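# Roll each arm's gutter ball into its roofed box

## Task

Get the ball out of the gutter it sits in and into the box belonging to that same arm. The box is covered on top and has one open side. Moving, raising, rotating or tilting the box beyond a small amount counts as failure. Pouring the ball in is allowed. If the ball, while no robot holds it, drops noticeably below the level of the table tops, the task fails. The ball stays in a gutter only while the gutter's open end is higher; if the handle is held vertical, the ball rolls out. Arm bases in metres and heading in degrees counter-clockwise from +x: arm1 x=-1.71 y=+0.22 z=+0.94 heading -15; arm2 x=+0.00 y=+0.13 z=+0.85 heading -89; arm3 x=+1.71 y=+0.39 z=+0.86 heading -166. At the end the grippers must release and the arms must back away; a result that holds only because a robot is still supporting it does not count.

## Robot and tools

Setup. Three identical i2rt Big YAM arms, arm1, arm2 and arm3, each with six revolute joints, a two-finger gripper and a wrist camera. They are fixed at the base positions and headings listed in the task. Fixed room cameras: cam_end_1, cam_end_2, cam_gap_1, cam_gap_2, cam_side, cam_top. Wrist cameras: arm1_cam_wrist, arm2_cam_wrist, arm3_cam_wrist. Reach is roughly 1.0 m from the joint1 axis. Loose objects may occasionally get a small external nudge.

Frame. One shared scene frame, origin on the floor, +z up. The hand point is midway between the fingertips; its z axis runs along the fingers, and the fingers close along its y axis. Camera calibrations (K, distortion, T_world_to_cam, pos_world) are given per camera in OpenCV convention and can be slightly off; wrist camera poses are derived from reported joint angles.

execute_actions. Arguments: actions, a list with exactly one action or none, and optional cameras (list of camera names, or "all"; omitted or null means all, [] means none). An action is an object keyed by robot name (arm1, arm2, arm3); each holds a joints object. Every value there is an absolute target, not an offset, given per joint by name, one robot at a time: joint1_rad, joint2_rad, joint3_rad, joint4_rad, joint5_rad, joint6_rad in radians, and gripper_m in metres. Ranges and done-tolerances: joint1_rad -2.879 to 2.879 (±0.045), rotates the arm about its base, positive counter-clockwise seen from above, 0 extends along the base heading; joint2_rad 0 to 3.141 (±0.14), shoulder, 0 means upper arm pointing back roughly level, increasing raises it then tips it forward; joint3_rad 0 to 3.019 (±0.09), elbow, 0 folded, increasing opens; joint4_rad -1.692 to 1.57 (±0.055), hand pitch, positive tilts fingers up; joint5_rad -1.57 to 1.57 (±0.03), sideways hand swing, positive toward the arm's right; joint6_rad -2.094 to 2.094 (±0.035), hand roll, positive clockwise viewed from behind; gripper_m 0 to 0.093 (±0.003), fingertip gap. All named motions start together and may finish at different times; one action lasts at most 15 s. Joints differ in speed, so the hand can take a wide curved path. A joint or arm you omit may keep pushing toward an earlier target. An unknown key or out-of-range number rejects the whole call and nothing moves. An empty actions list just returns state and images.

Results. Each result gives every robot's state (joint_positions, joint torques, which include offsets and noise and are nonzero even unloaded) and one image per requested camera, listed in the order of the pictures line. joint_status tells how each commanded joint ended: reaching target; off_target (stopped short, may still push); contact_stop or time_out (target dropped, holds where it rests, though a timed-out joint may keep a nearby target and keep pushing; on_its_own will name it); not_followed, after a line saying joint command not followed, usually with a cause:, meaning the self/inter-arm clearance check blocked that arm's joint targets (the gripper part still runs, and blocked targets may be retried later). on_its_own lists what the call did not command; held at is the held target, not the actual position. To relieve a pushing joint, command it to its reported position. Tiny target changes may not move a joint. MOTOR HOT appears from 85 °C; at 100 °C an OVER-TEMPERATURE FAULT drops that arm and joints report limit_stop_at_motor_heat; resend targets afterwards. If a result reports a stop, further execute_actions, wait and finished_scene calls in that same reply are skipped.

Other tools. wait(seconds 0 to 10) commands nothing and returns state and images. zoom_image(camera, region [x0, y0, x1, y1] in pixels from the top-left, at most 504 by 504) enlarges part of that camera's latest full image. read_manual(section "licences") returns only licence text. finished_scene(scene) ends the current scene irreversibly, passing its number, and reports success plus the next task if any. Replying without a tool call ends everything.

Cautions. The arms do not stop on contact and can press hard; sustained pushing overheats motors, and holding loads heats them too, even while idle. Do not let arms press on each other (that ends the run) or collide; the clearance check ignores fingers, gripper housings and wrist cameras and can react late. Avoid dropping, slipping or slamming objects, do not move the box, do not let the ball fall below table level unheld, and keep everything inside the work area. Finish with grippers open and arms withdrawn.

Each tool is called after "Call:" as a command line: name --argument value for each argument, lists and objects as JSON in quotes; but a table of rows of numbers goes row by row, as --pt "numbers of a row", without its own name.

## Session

Call:
execute_actions --actions '[]'

Scene clock: 0.00 s.
Joint torques (N m, as the arm reports them, + toward a larger angle): no reading
arm1.joint_positions: joint1_rad=-0.894 joint2_rad=+0.442 joint3_rad=+1.426 joint4_rad=-1.391 joint5_rad=+0.192 joint6_rad=+0.091 gripper_m=+0.094
arm1.joint_status: not commanded
arm1.hand: x=-1.6893 y=+0.0772 z=+1.5196 quat_wxyz=(-0.432, -0.529, -0.644, +0.345) (m; scene frame)
arm2.joint_positions: joint1_rad=-0.112 joint2_rad=+0.336 joint3_rad=+1.605 joint4_rad=-1.598 joint5_rad=-0.149 joint6_rad=-0.015 gripper_m=+0.095
arm2.joint_status: not commanded
arm2.hand: x=+0.0203 y=+0.1003 z=+1.4580 quat_wxyz=(-0.433, -0.567, -0.582, +0.391) (m; scene frame)
arm3.joint_positions: joint1_rad=+0.491 joint2_rad=+0.265 joint3_rad=+1.482 joint4_rad=-1.284 joint5_rad=-0.172 joint6_rad=-0.316 gripper_m=+0.095
arm3.joint_status: not commanded
arm3.hand: x=+1.6965 y=+0.3348 z=+1.4962 quat_wxyz=(-0.203, -0.601, -0.415, +0.652) (m; scene frame)
pictures: arm1_cam_wrist, arm2_cam_wrist, arm3_cam_wrist, cam_end_1, cam_end_2, cam_gap_1, cam_gap_2, cam_side, cam_top
camera_calibration (this result's frames):
arm1_cam_wrist: T_world_to_cam=[[-0.978316, -0.207003, -0.00694274, -1.62595], [-0.174122, 0.840145, -0.513651, 0.424575], [0.11216, -0.501304, -0.857971, 1.65478], [0, 0, 0, 1]] pos_world=[-1.70237, 0.136267, 1.62655]
arm2_cam_wrist: T_world_to_cam=[[-0.998799, -0.0377099, -0.0312869, 0.0706065], [-0.0122064, 0.80988, -0.586468, 0.783261], [0.0474543, -0.585382, -0.809368, 1.36335], [0, 0, 0, 1]] pos_world=[0.0153858, 0.166393, 1.56502]
arm3_cam_wrist: T_world_to_cam=[[-0.764303, 0.575389, 0.291149, 0.672201], [0.199551, 0.640368, -0.741693, 0.562955], [-0.613205, -0.508779, -0.604255, 2.2362], [0, 0, 0, 1]] pos_world=[1.77267, 0.390455, 1.57306]
Images, in order (width x height): arm1_cam_wrist 672x504, arm2_cam_wrist 672x504, arm3_cam_wrist 672x504, cam_end_1 672x504, cam_end_2 672x504, cam_gap_1 672x504, cam_gap_2 672x504, cam_side 672x504, cam_top 672x504.

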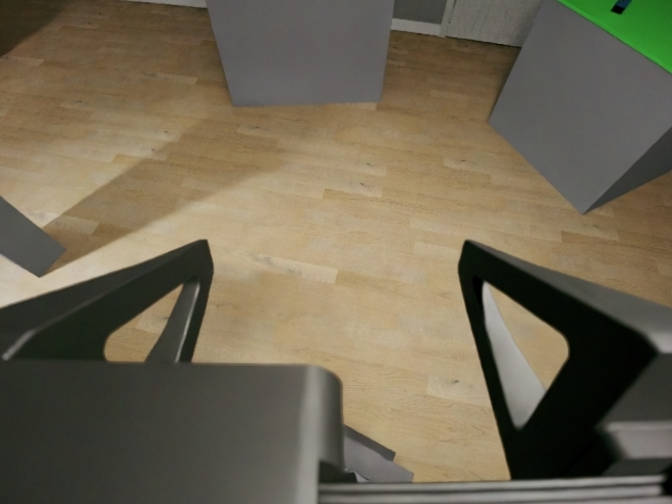

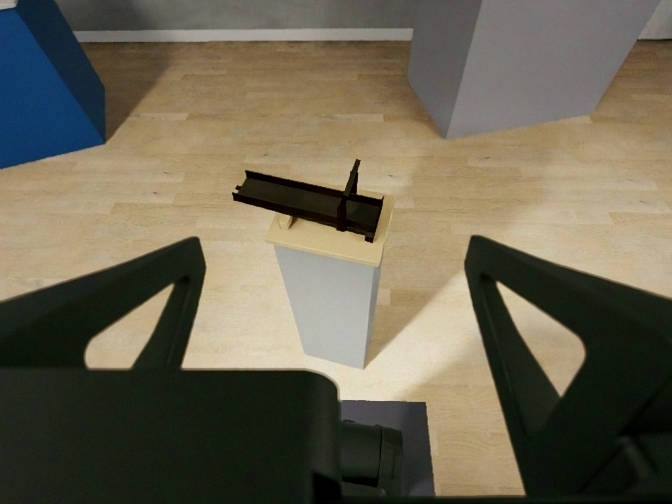

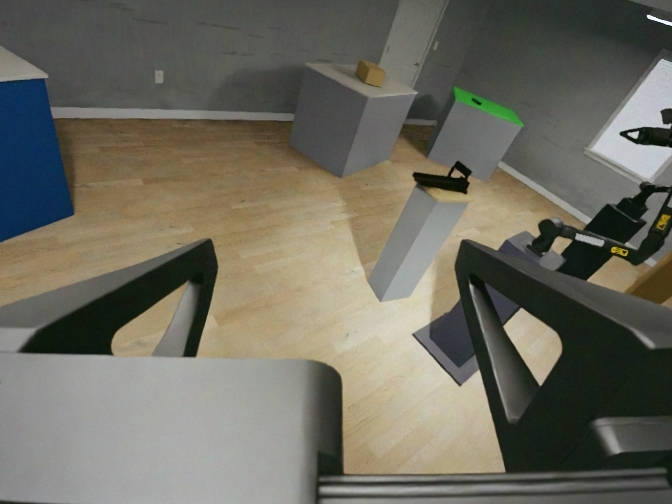

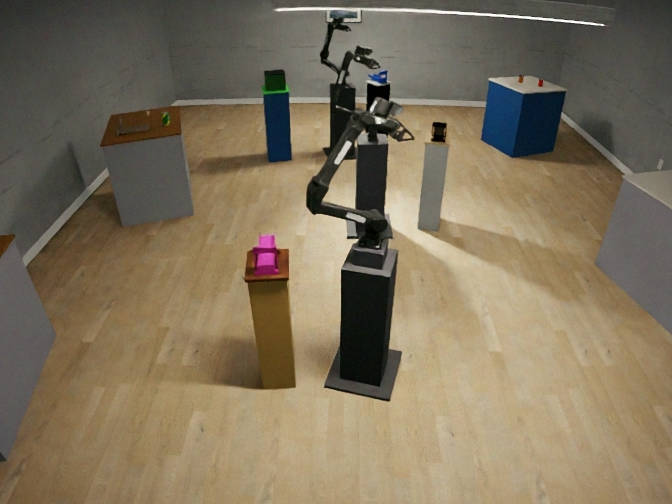

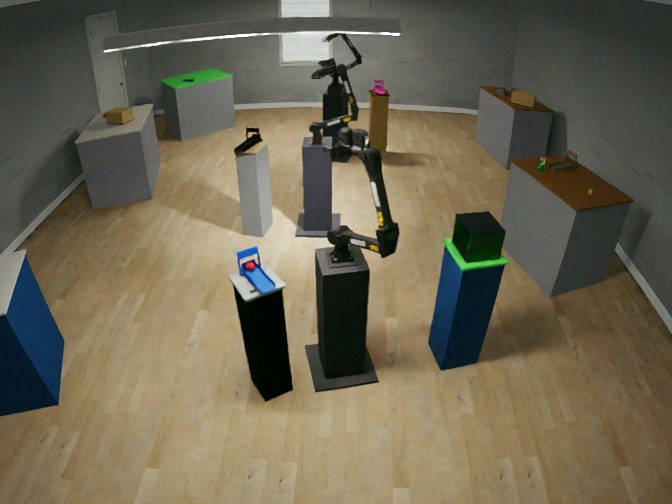

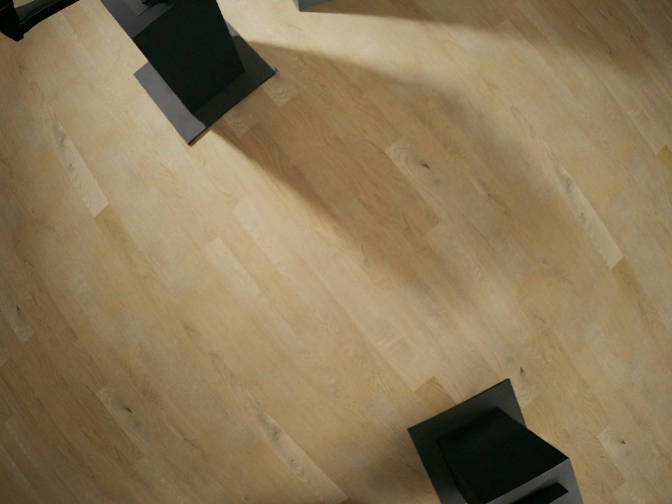

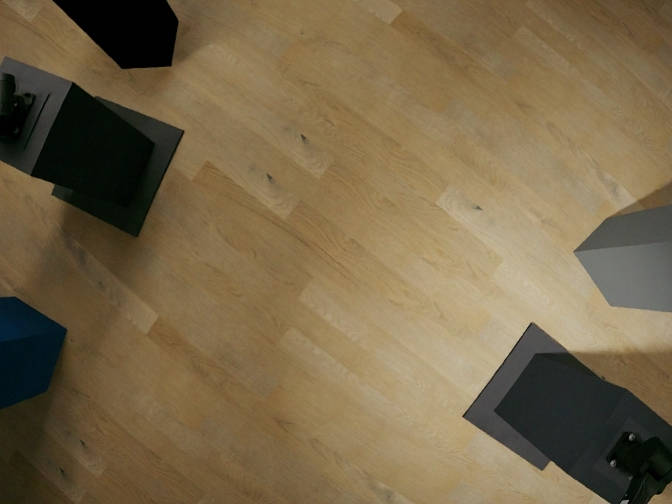

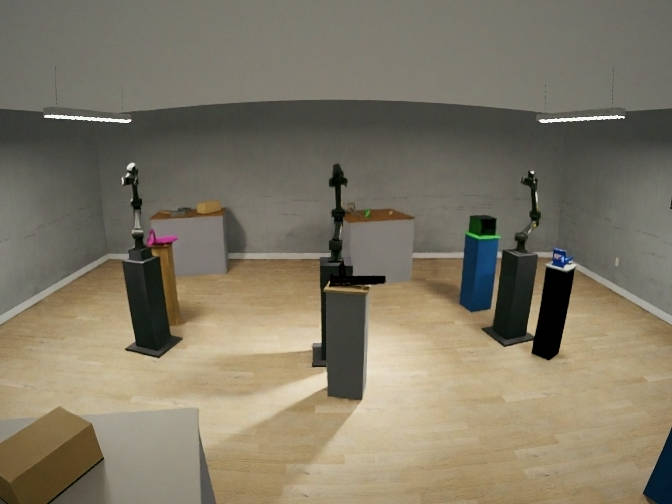

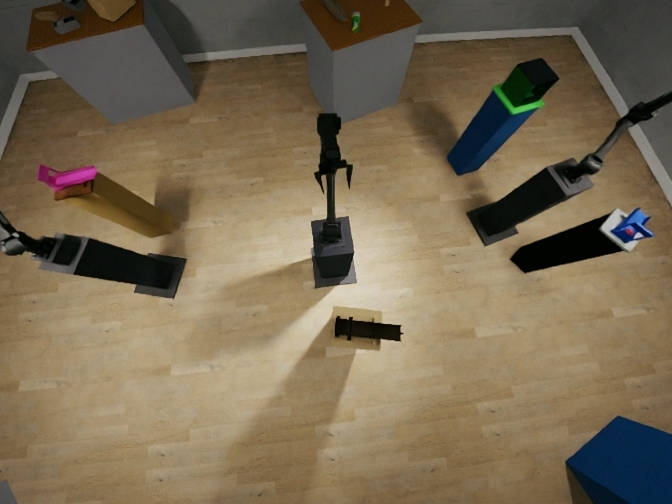

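Call:
zoom_image --camera "cam_end_2" --region '[210, 230, 310, 320]'

Call:
zoom_image --camera "cam_end_2" --region '[420, 195, 530, 290]'

Call:
zoom_image --camera "cam_top" --region '[470, 40, 672, 270]'

Call:
zoom_image --camera "cam_side" --region '[440, 190, 600, 300]'

Call:
zoom_image --camera "cam_end_1" --region '[240, 50, 420, 130]'

Region (210, 230, 310, 320) of cam_end_2's 672x504 image, scaled by 5.040, with more detail than that image has; it fills the top 454 rows of this view, and the rest is white.

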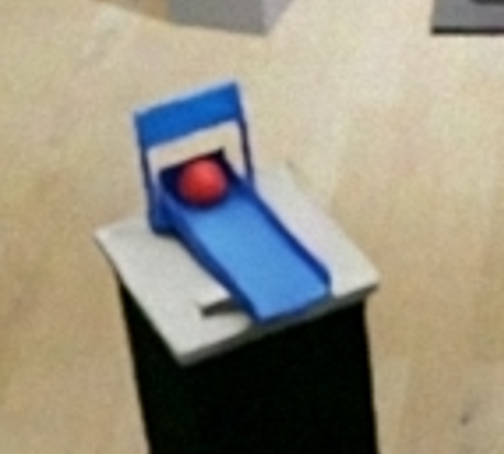

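Region (420, 195, 530, 290) of cam_end_2's 672x504 image, scaled by 4.582, with more detail than that image has; it fills the top 435 rows of this view, and the rest is white.

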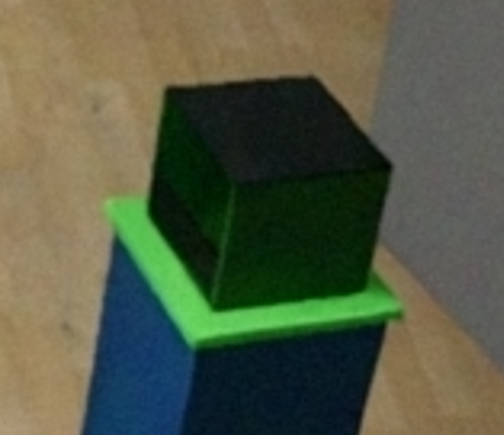

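Region (470, 40, 672, 270) of cam_top's 672x504 image, scaled by 2.191, with more detail than that image has; it fills the left 443 columns of this view, and the rest is white.

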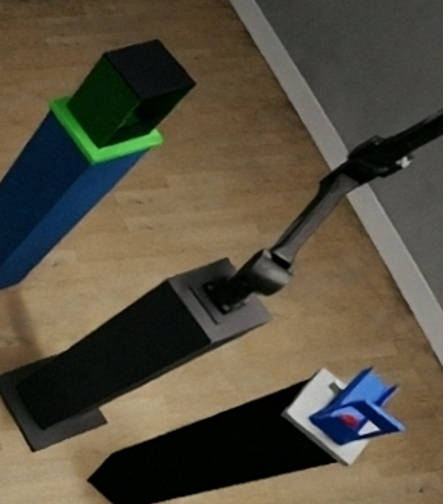

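Region (440, 190, 600, 300) of cam_side's 672x504 image, scaled by 3.150, with more detail than that image has; it fills the top 346 rows of this view, and the rest is white.

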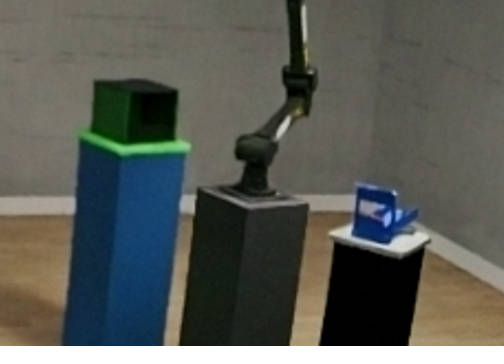

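Region (240, 50, 420, 130) of cam_end_1's 672x504 image, scaled by 2.800, with more detail than that image has.

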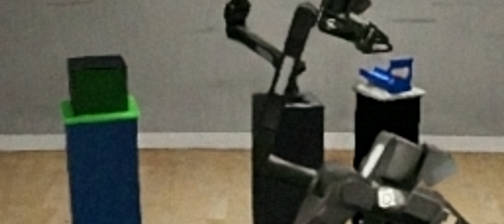

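Call:
execute_actions --actions '[{"arm3": {"joints": {"joint1_rad": 1.491, "joint2_rad": 1.763, "joint3_rad": 1.62, "joint4_rad": -1.57, "joint5_rad": -0.27, "joint6_rad": -0.548, "gripper_m": 0.09}}}]' --cameras '["arm3_cam_wrist", "cam_end_2", "cam_top"]'

Call:
zoom_image --camera "cam_end_2" --region '[200, 190, 320, 310]'

Scene clock: 81.20 s.
Joint torques (N m, as the arm reports them, + toward a larger angle): arm1=[0.57 3.61 8.07 1.94 0.13 0.06] | arm2=[ 0.48 10.05  4.36  2.43  0.04 -0.05] | arm3=[ -0.97 -18.22   9.31   0.04  -0.28  -0.11]
arm1.joint_positions: joint1_rad=-0.894 joint2_rad=+0.442 joint3_rad=+1.426 joint4_rad=-1.391 joint5_rad=+0.192 joint6_rad=+0.091 gripper_m=+0.094
arm1.joint_status: not commanded
arm1.hand: x=-1.6893 y=+0.0772 z=+1.5196 quat_wxyz=(-0.432, -0.529, -0.644, +0.345) (m; scene frame)
arm2.joint_positions: joint1_rad=-0.112 joint2_rad=+0.336 joint3_rad=+1.605 joint4_rad=-1.598 joint5_rad=-0.149 joint6_rad=-0.015 gripper_m=+0.095
arm2.joint_status: not commanded
arm2.hand: x=+0.0203 y=+0.1003 z=+1.4580 quat_wxyz=(-0.433, -0.567, -0.582, +0.391) (m; scene frame)
arm3.joint_positions: joint1_rad=+1.501 joint2_rad=+1.767 joint3_rad=+1.610 joint4_rad=-1.562 joint5_rad=-0.269 joint6_rad=-0.537 gripper_m=+0.090
arm3.joint_status: all done
arm3.hand: x=+1.8454 y=-0.1002 z=+1.0516 quat_wxyz=(-0.070, -0.422, -0.894, -0.136) (m; scene frame)
pictures: arm3_cam_wrist, cam_end_2, cam_top
camera_calibration (this result's frames):
arm3_cam_wrist: T_world_to_cam=[[-0.738913, -0.602962, -0.300739, 1.62324], [-0.652245, 0.528083, 0.543788, 0.690896], [-0.169068, 0.597968, -0.783486, 1.31729], [0, 0, 0, 1]] pos_world=[1.87278, -0.173795, 1.14455]
Images, in order (width x height): arm3_cam_wrist 672x504, cam_end_2 672x504, cam_top 672x504.

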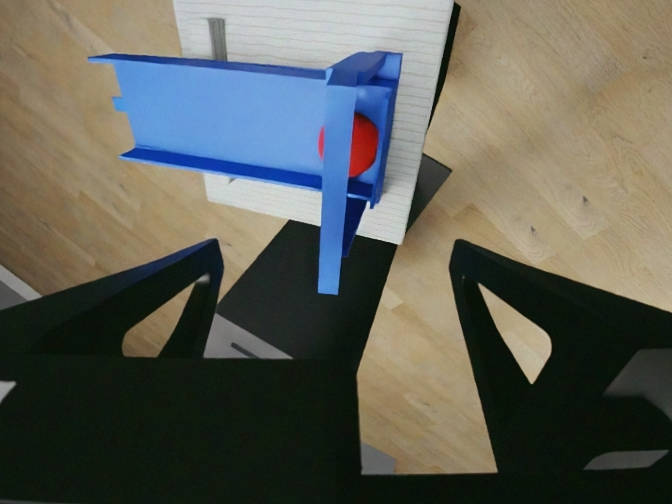

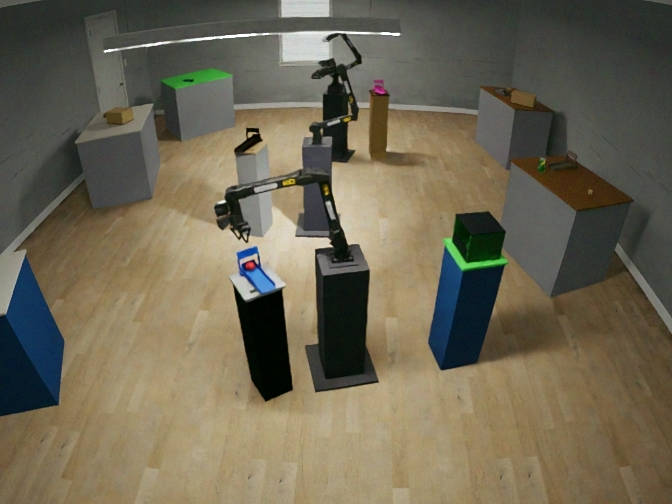

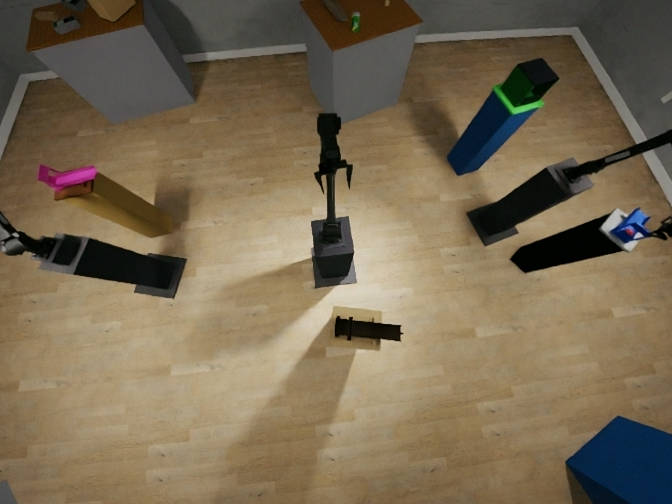

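Region (200, 190, 320, 310) of cam_end_2's 672x504 image, scaled by 4.200, with more detail than that image has.

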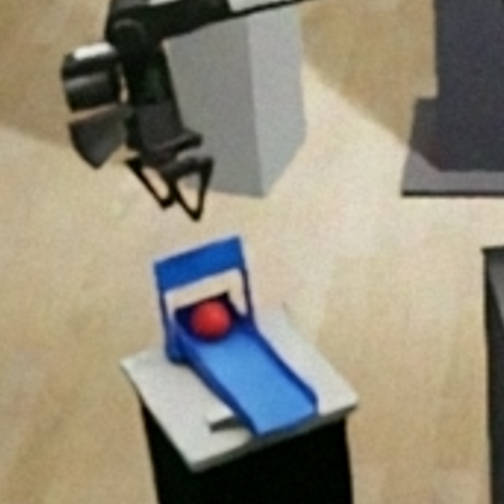

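Call:
execute_actions --actions '[]'

Scene clock: 95.23 s.
Joint torques (N m, as the arm reports them, + toward a larger angle): arm1=[0.58 3.58 8.07 1.93 0.12 0.06] | arm2=[ 0.97 10.04  4.38  2.41  0.03 -0.04] | arm3=[ -1.18 -17.74   9.45  -0.05  -0.3   -0.1 ]
arm1.joint_positions: joint1_rad=-0.894 joint2_rad=+0.442 joint3_rad=+1.426 joint4_rad=-1.391 joint5_rad=+0.192 joint6_rad=+0.091 gripper_m=+0.094
arm1.joint_status: not commanded
arm1.hand: x=-1.6893 y=+0.0772 z=+1.5196 quat_wxyz=(-0.432, -0.529, -0.644, +0.345) (m; scene frame)
arm2.joint_positions: joint1_rad=-0.112 joint2_rad=+0.336 joint3_rad=+1.605 joint4_rad=-1.598 joint5_rad=-0.149 joint6_rad=-0.015 gripper_m=+0.095
arm2.joint_status: not commanded
arm2.hand: x=+0.0203 y=+0.1003 z=+1.4580 quat_wxyz=(-0.433, -0.567, -0.582, +0.391) (m; scene frame)
arm3.joint_positions: joint1_rad=+1.501 joint2_rad=+1.767 joint3_rad=+1.610 joint4_rad=-1.562 joint5_rad=-0.269 joint6_rad=-0.537 gripper_m=+0.090
arm3.joint_status: all done
arm3.hand: x=+1.8454 y=-0.1002 z=+1.0516 quat_wxyz=(-0.070, -0.422, -0.894, -0.136) (m; scene frame)
pictures: arm1_cam_wrist, arm2_cam_wrist, arm3_cam_wrist, cam_end_1, cam_end_2, cam_gap_1, cam_gap_2, cam_side, cam_top
camera_calibration (this result's frames):
arm1_cam_wrist: T_world_to_cam=[[-0.978316, -0.207003, -0.00694274, -1.62595], [-0.174122, 0.840145, -0.513651, 0.424575], [0.11216, -0.501304, -0.857971, 1.65478], [0, 0, 0, 1]] pos_world=[-1.70237, 0.136267, 1.62655]
arm2_cam_wrist: T_world_to_cam=[[-0.998799, -0.0377099, -0.0312869, 0.0706065], [-0.0122064, 0.80988, -0.586468, 0.783261], [0.0474543, -0.585382, -0.809368, 1.36335], [0, 0, 0, 1]] pos_world=[0.0153858, 0.166393, 1.56502]
arm3_cam_wrist: T_world_to_cam=[[-0.738913, -0.602962, -0.300739, 1.62324], [-0.652245, 0.528083, 0.543788, 0.690896], [-0.169068, 0.597968, -0.783486, 1.31729], [0, 0, 0, 1]] pos_world=[1.87278, -0.173795, 1.14455]
Images, in order (width x height): arm1_cam_wrist 672x504, arm2_cam_wrist 672x504, arm3_cam_wrist 672x504, cam_end_1 672x504, cam_end_2 672x504, cam_gap_1 672x504, cam_gap_2 672x504, cam_side 672x504, cam_top 672x504.

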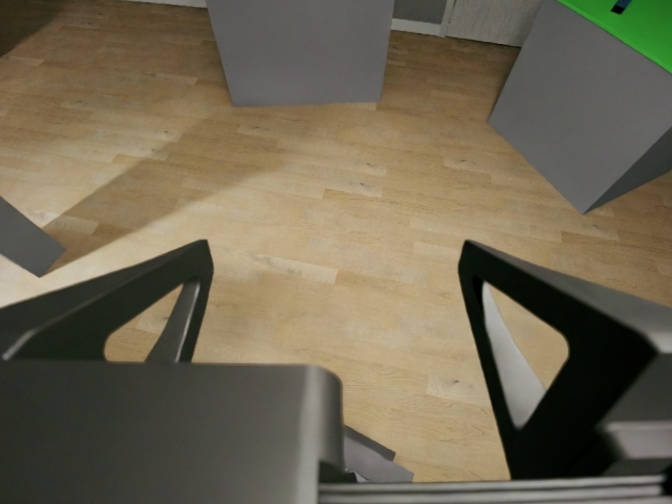

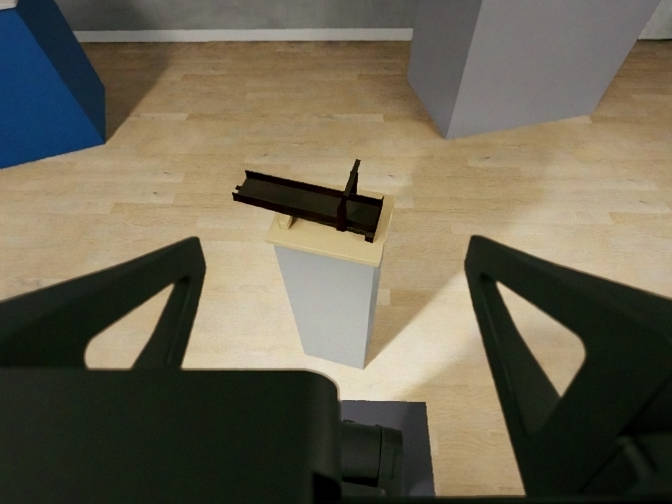

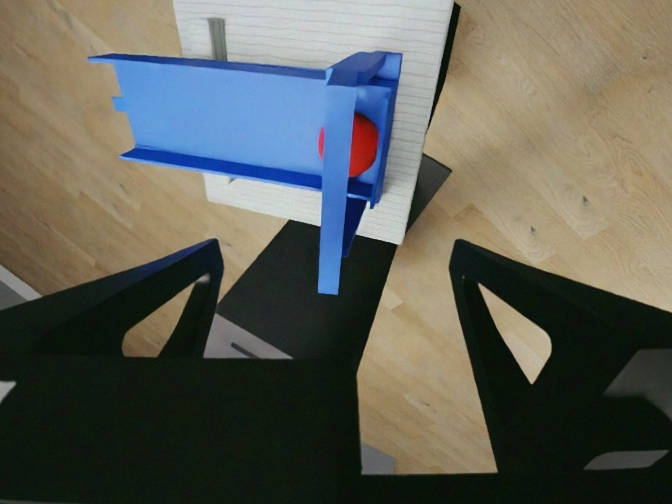

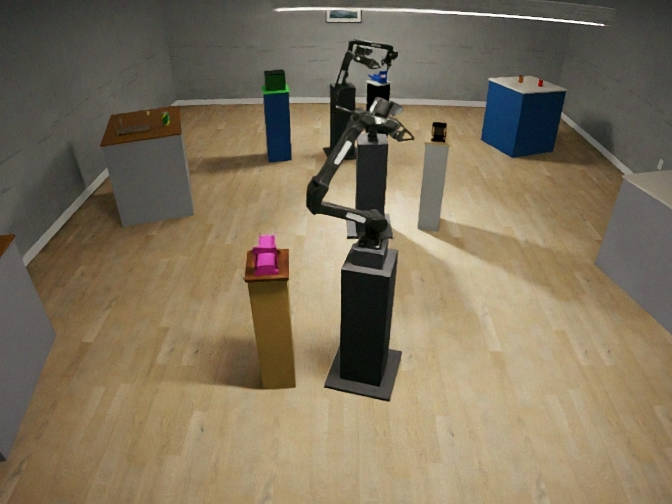

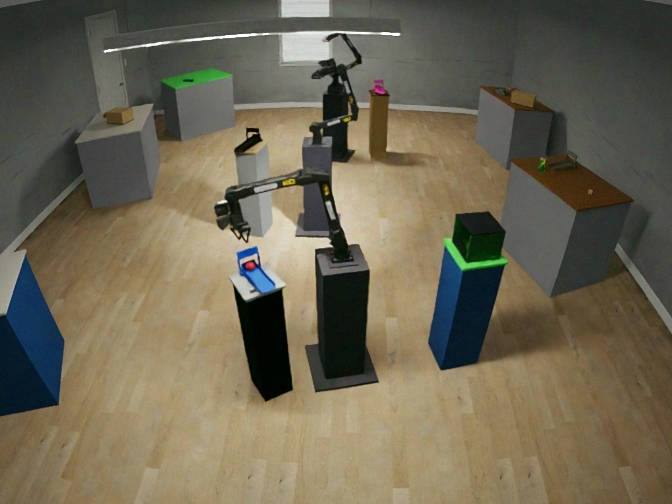

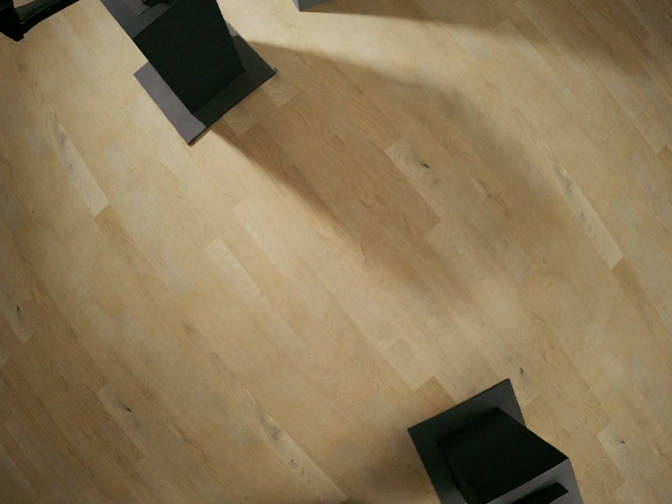

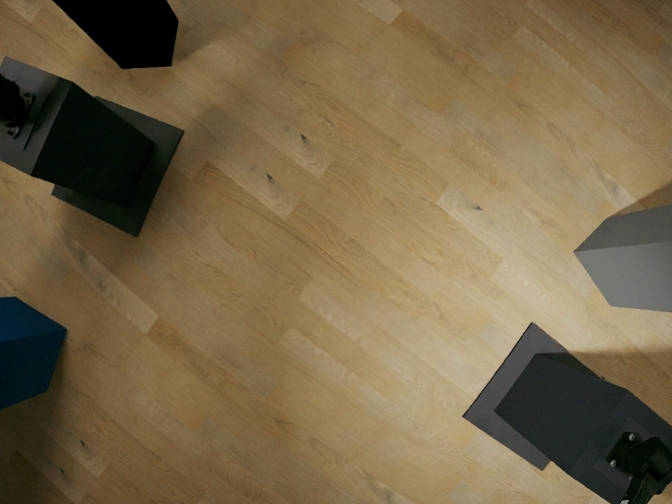

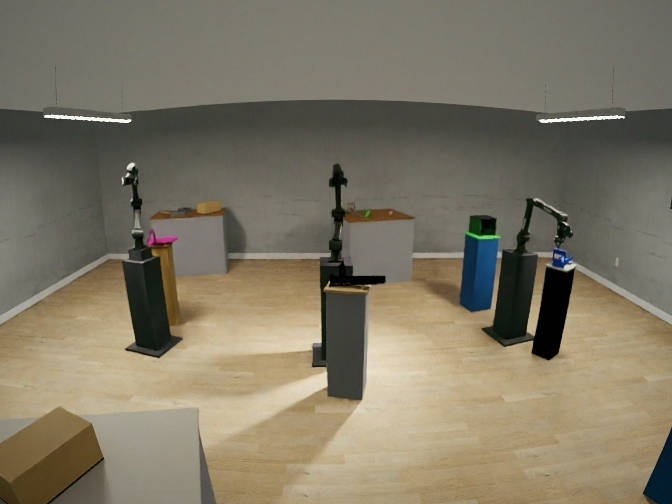

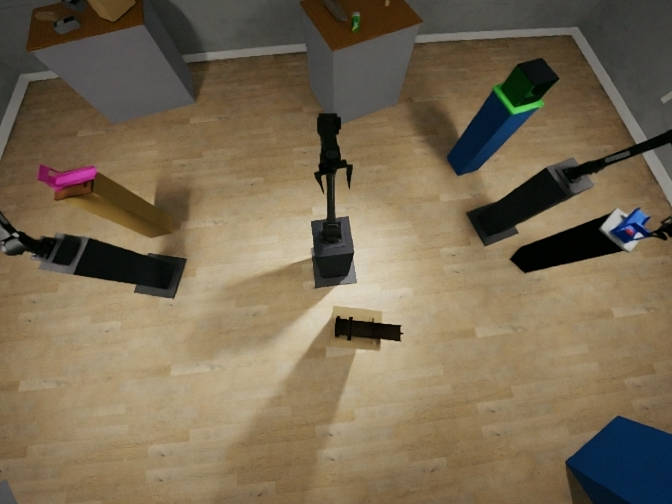

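Call:
execute_actions --actions '[{"arm3": {"joints": {"joint1_rad": 1.535, "joint2_rad": 1.791, "joint3_rad": 1.426, "joint4_rad": -1.339, "joint5_rad": -0.278, "joint6_rad": -0.496}}}]' --cameras '["arm3_cam_wrist", "cam_end_2", "cam_side"]'

Scene clock: 139.57 s.
Joint torques (N m, as the arm reports them, + toward a larger angle): arm1=[0.56 3.58 8.07 1.93 0.12 0.06] | arm2=[ 0.81 10.43  4.4   2.46  0.03 -0.06] | arm3=[ -0.28 -17.76   8.39   0.58  -0.31   0.21]
arm1.joint_positions: joint1_rad=-0.894 joint2_rad=+0.442 joint3_rad=+1.426 joint4_rad=-1.391 joint5_rad=+0.192 joint6_rad=+0.091 gripper_m=+0.094
arm1.joint_status: not commanded
arm1.hand: x=-1.6893 y=+0.0772 z=+1.5196 quat_wxyz=(-0.432, -0.529, -0.644, +0.345) (m; scene frame)
arm2.joint_positions: joint1_rad=-0.112 joint2_rad=+0.336 joint3_rad=+1.605 joint4_rad=-1.598 joint5_rad=-0.149 joint6_rad=-0.015 gripper_m=+0.095
arm2.joint_status: not commanded
arm2.hand: x=+0.0203 y=+0.1003 z=+1.4580 quat_wxyz=(-0.433, -0.567, -0.582, +0.391) (m; scene frame)
arm3.joint_positions: joint1_rad=+1.531 joint2_rad=+1.797 joint3_rad=+1.422 joint4_rad=-1.348 joint5_rad=-0.275 joint6_rad=-0.508 gripper_m=+0.090
arm3.joint_status: all done
arm3.hand: x=+1.8591 y=-0.0841 z=+0.9677 quat_wxyz=(-0.067, -0.421, -0.893, -0.141) (m; scene frame)
pictures: arm3_cam_wrist, cam_end_2, cam_side
camera_calibration (this result's frames):
arm3_cam_wrist: T_world_to_cam=[[-0.73764, -0.60075, -0.3082, 1.62293], [-0.65347, 0.52034, 0.549748, 0.732789], [-0.169892, 0.606915, -0.776396, 1.23967], [0, 0, 0, 1]] pos_world=[1.88661, -0.158699, 1.05982]
Images, in order (width x height): arm3_cam_wrist 672x504, cam_end_2 672x504, cam_side 672x504.

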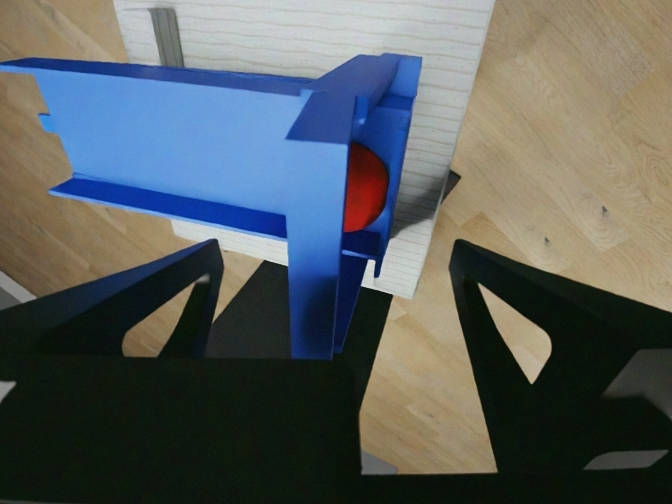

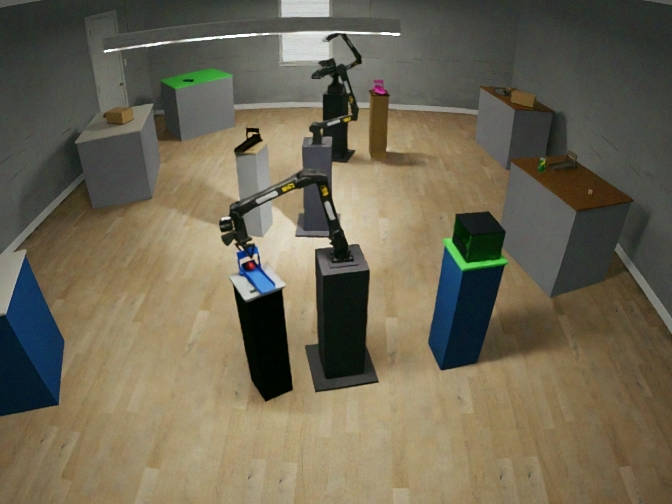

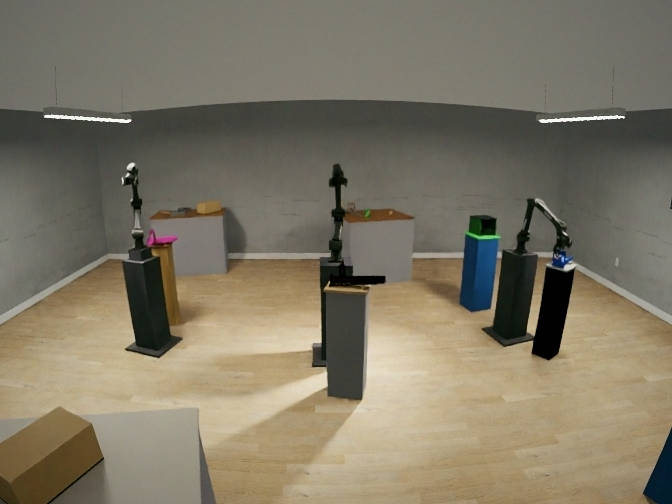

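Call:
execute_actions --actions '[{"arm3": {"joints": {"gripper_m": 0.0}}}]' --cameras '["arm3_cam_wrist"]'

Scene clock: 147.40 s.
Joint torques (N m, as the arm reports them, + toward a larger angle): arm1=[0.58 3.56 8.06 1.94 0.13 0.05] | arm2=[ 0.65 10.41  4.26  2.53  0.03 -0.05] | arm3=[ -0.12 -18.08   8.42   0.55  -0.28   0.12]
arm1.joint_positions: joint1_rad=-0.894 joint2_rad=+0.442 joint3_rad=+1.426 joint4_rad=-1.391 joint5_rad=+0.192 joint6_rad=+0.091 gripper_m=+0.094
arm1.joint_status: not commanded
arm1.hand: x=-1.6893 y=+0.0772 z=+1.5196 quat_wxyz=(-0.432, -0.529, -0.644, +0.345) (m; scene frame)
arm2.joint_positions: joint1_rad=-0.112 joint2_rad=+0.336 joint3_rad=+1.605 joint4_rad=-1.598 joint5_rad=-0.149 joint6_rad=-0.015 gripper_m=+0.095
arm2.joint_status: not commanded
arm2.hand: x=+0.0203 y=+0.1003 z=+1.4580 quat_wxyz=(-0.433, -0.567, -0.582, +0.391) (m; scene frame)
arm3.joint_positions: joint1_rad=+1.531 joint2_rad=+1.796 joint3_rad=+1.422 joint4_rad=-1.346 joint5_rad=-0.276 joint6_rad=-0.503 gripper_m=+0.012
arm3.joint_status: gripper_m off_target (ended at +0.012, target +0.000)
arm3.hand: x=+1.8592 y=-0.0845 z=+0.9682 quat_wxyz=(-0.068, -0.423, -0.892, -0.140) (m; scene frame)
pictures: arm3_cam_wrist
camera_calibration (this result's frames):
arm3_cam_wrist: T_world_to_cam=[[-0.740498, -0.597748, -0.30718, 1.62751], [-0.650984, 0.524404, 0.548835, 0.729466], [-0.166979, 0.60638, -0.777445, 1.23591], [0, 0, 0, 1]] pos_world=[1.88641, -0.159127, 1.06043]
Images, in order (width x height): arm3_cam_wrist 672x504.

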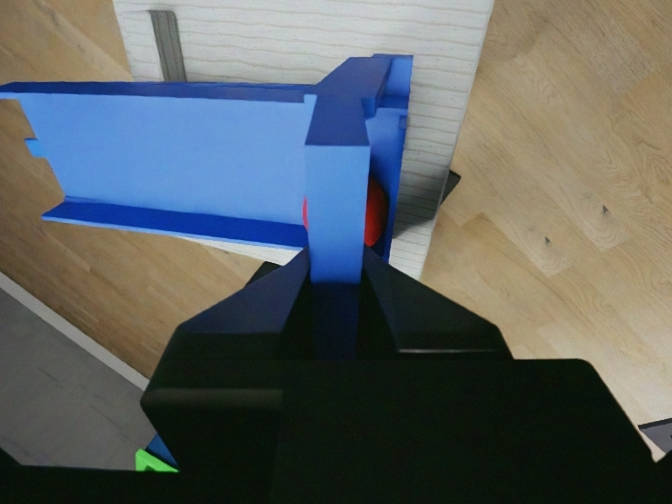

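Call:
execute_actions --actions '[{"arm3": {"joints": {"joint2_rad": 1.655, "joint3_rad": 1.53, "joint4_rad": -1.49, "joint5_rad": -0.6, "joint6_rad": 0.3}}}]' --cameras '["arm3_cam_wrist", "cam_end_2"]'

Scene clock: 183.27 s.
Joint torques (N m, as the arm reports them, + toward a larger angle): arm1=[0.59 3.61 8.06 1.93 0.13 0.05] | arm2=[ 0.82 10.2   4.31  2.57  0.05 -0.07] | arm3=[ -0.14 -15.96  11.99   0.13  -0.78   0.16]
arm1.joint_positions: joint1_rad=-0.894 joint2_rad=+0.442 joint3_rad=+1.426 joint4_rad=-1.391 joint5_rad=+0.192 joint6_rad=+0.091 gripper_m=+0.094
arm1.joint_status: not commanded
arm1.hand: x=-1.6893 y=+0.0772 z=+1.5196 quat_wxyz=(-0.432, -0.529, -0.644, +0.345) (m; scene frame)
arm2.joint_positions: joint1_rad=-0.112 joint2_rad=+0.336 joint3_rad=+1.605 joint4_rad=-1.598 joint5_rad=-0.149 joint6_rad=-0.015 gripper_m=+0.095
arm2.joint_status: not commanded
arm2.hand: x=+0.0203 y=+0.1003 z=+1.4580 quat_wxyz=(-0.433, -0.567, -0.582, +0.391) (m; scene frame)
arm3.joint_positions: joint1_rad=+1.531 joint2_rad=+1.658 joint3_rad=+1.492 joint4_rad=-1.481 joint5_rad=-0.592 joint6_rad=+0.289 gripper_m=+0.012
arm3.joint_status: all done
arm3.hand: x=+1.9051 y=-0.0646 z=+1.0825 quat_wxyz=(-0.119, -0.712, -0.638, -0.269) (m; scene frame)
pictures: arm3_cam_wrist, cam_end_2
camera_calibration (this result's frames):
arm3_cam_wrist: T_world_to_cam=[[-0.843775, 0.163757, -0.511105, 2.17514], [-0.270581, 0.692633, 0.668615, -0.157403], [0.463498, 0.702455, -0.540116, -0.131503], [0, 0, 0, 1]] pos_world=[1.85369, -0.154797, 1.14594]
Images, in order (width x height): arm3_cam_wrist 672x504, cam_end_2 672x504.

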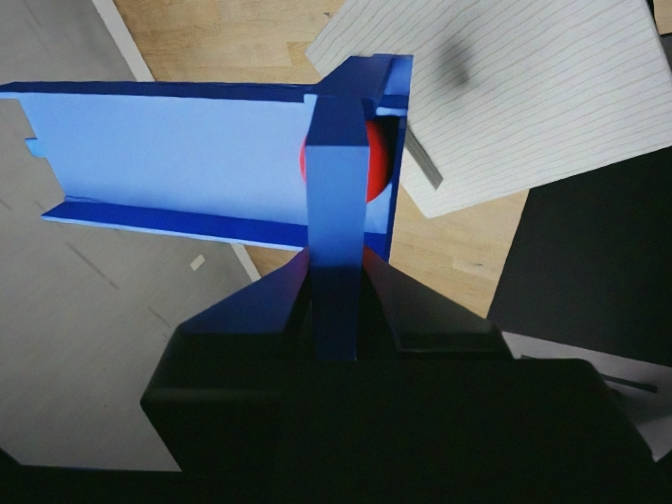

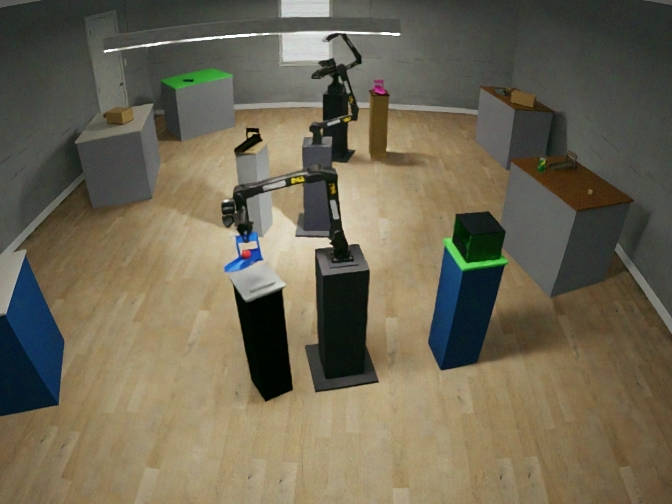

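Call:
execute_actions --actions '[{"arm3": {"joints": {"joint1_rad": -1.706, "joint2_rad": 1.21, "joint3_rad": 1.2, "joint4_rad": -0.85, "joint5_rad": -0.65, "joint6_rad": 0.4}}}]' --cameras '["arm3_cam_wrist", "cam_end_2"]'

Scene clock: 205.10 s.
Joint torques (N m, as the arm reports them, + toward a larger angle): arm1=[0.63 3.55 8.05 1.94 0.13 0.05] | arm2=[ 0.96 10.45  4.44  2.45  0.02 -0.06] | arm3=[ -0.32 -11.47  10.28   2.16  -0.63   0.16]
arm1.joint_positions: joint1_rad=-0.894 joint2_rad=+0.442 joint3_rad=+1.426 joint4_rad=-1.391 joint5_rad=+0.192 joint6_rad=+0.091 gripper_m=+0.094
arm1.joint_status: not commanded
arm1.hand: x=-1.6893 y=+0.0772 z=+1.5196 quat_wxyz=(-0.432, -0.529, -0.644, +0.345) (m; scene frame)
arm2.joint_positions: joint1_rad=-0.112 joint2_rad=+0.336 joint3_rad=+1.605 joint4_rad=-1.598 joint5_rad=-0.149 joint6_rad=-0.015 gripper_m=+0.095
arm2.joint_status: not commanded
arm2.hand: x=+0.0203 y=+0.1003 z=+1.4580 quat_wxyz=(-0.433, -0.567, -0.582, +0.391) (m; scene frame)
arm3.joint_positions: joint1_rad=-1.709 joint2_rad=+1.227 joint3_rad=+1.196 joint4_rad=-0.865 joint5_rad=-0.643 joint6_rad=+0.389 gripper_m=+0.012
arm3.joint_status: all done
arm3.hand: x=+1.5633 y=+0.8481 z=+1.1910 quat_wxyz=(-0.094, -0.621, +0.654, +0.422) (m; scene frame)
pictures: arm3_cam_wrist, cam_end_2
camera_calibration (this result's frames):
arm3_cam_wrist: T_world_to_cam=[[0.732336, 0.120847, -0.670134, -0.445373], [0.196628, -0.979734, 0.038201, 0.484203], [-0.651937, -0.159743, -0.741256, 2.15897], [0, 0, 0, 1]] pos_world=[1.63846, 0.873092, 1.28339]
Images, in order (width x height): arm3_cam_wrist 672x504, cam_end_2 672x504.

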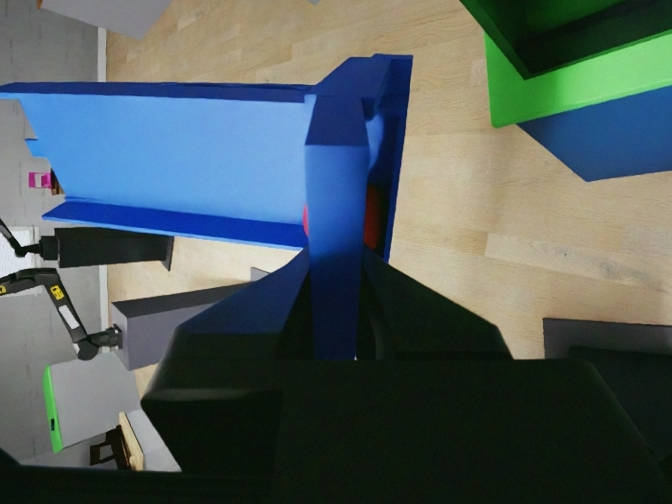

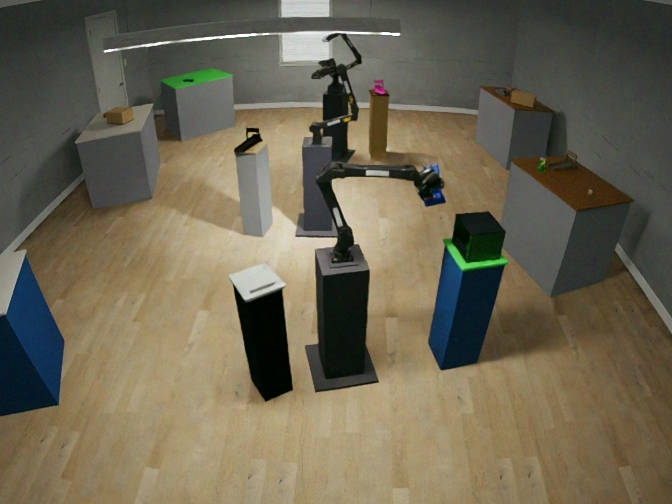

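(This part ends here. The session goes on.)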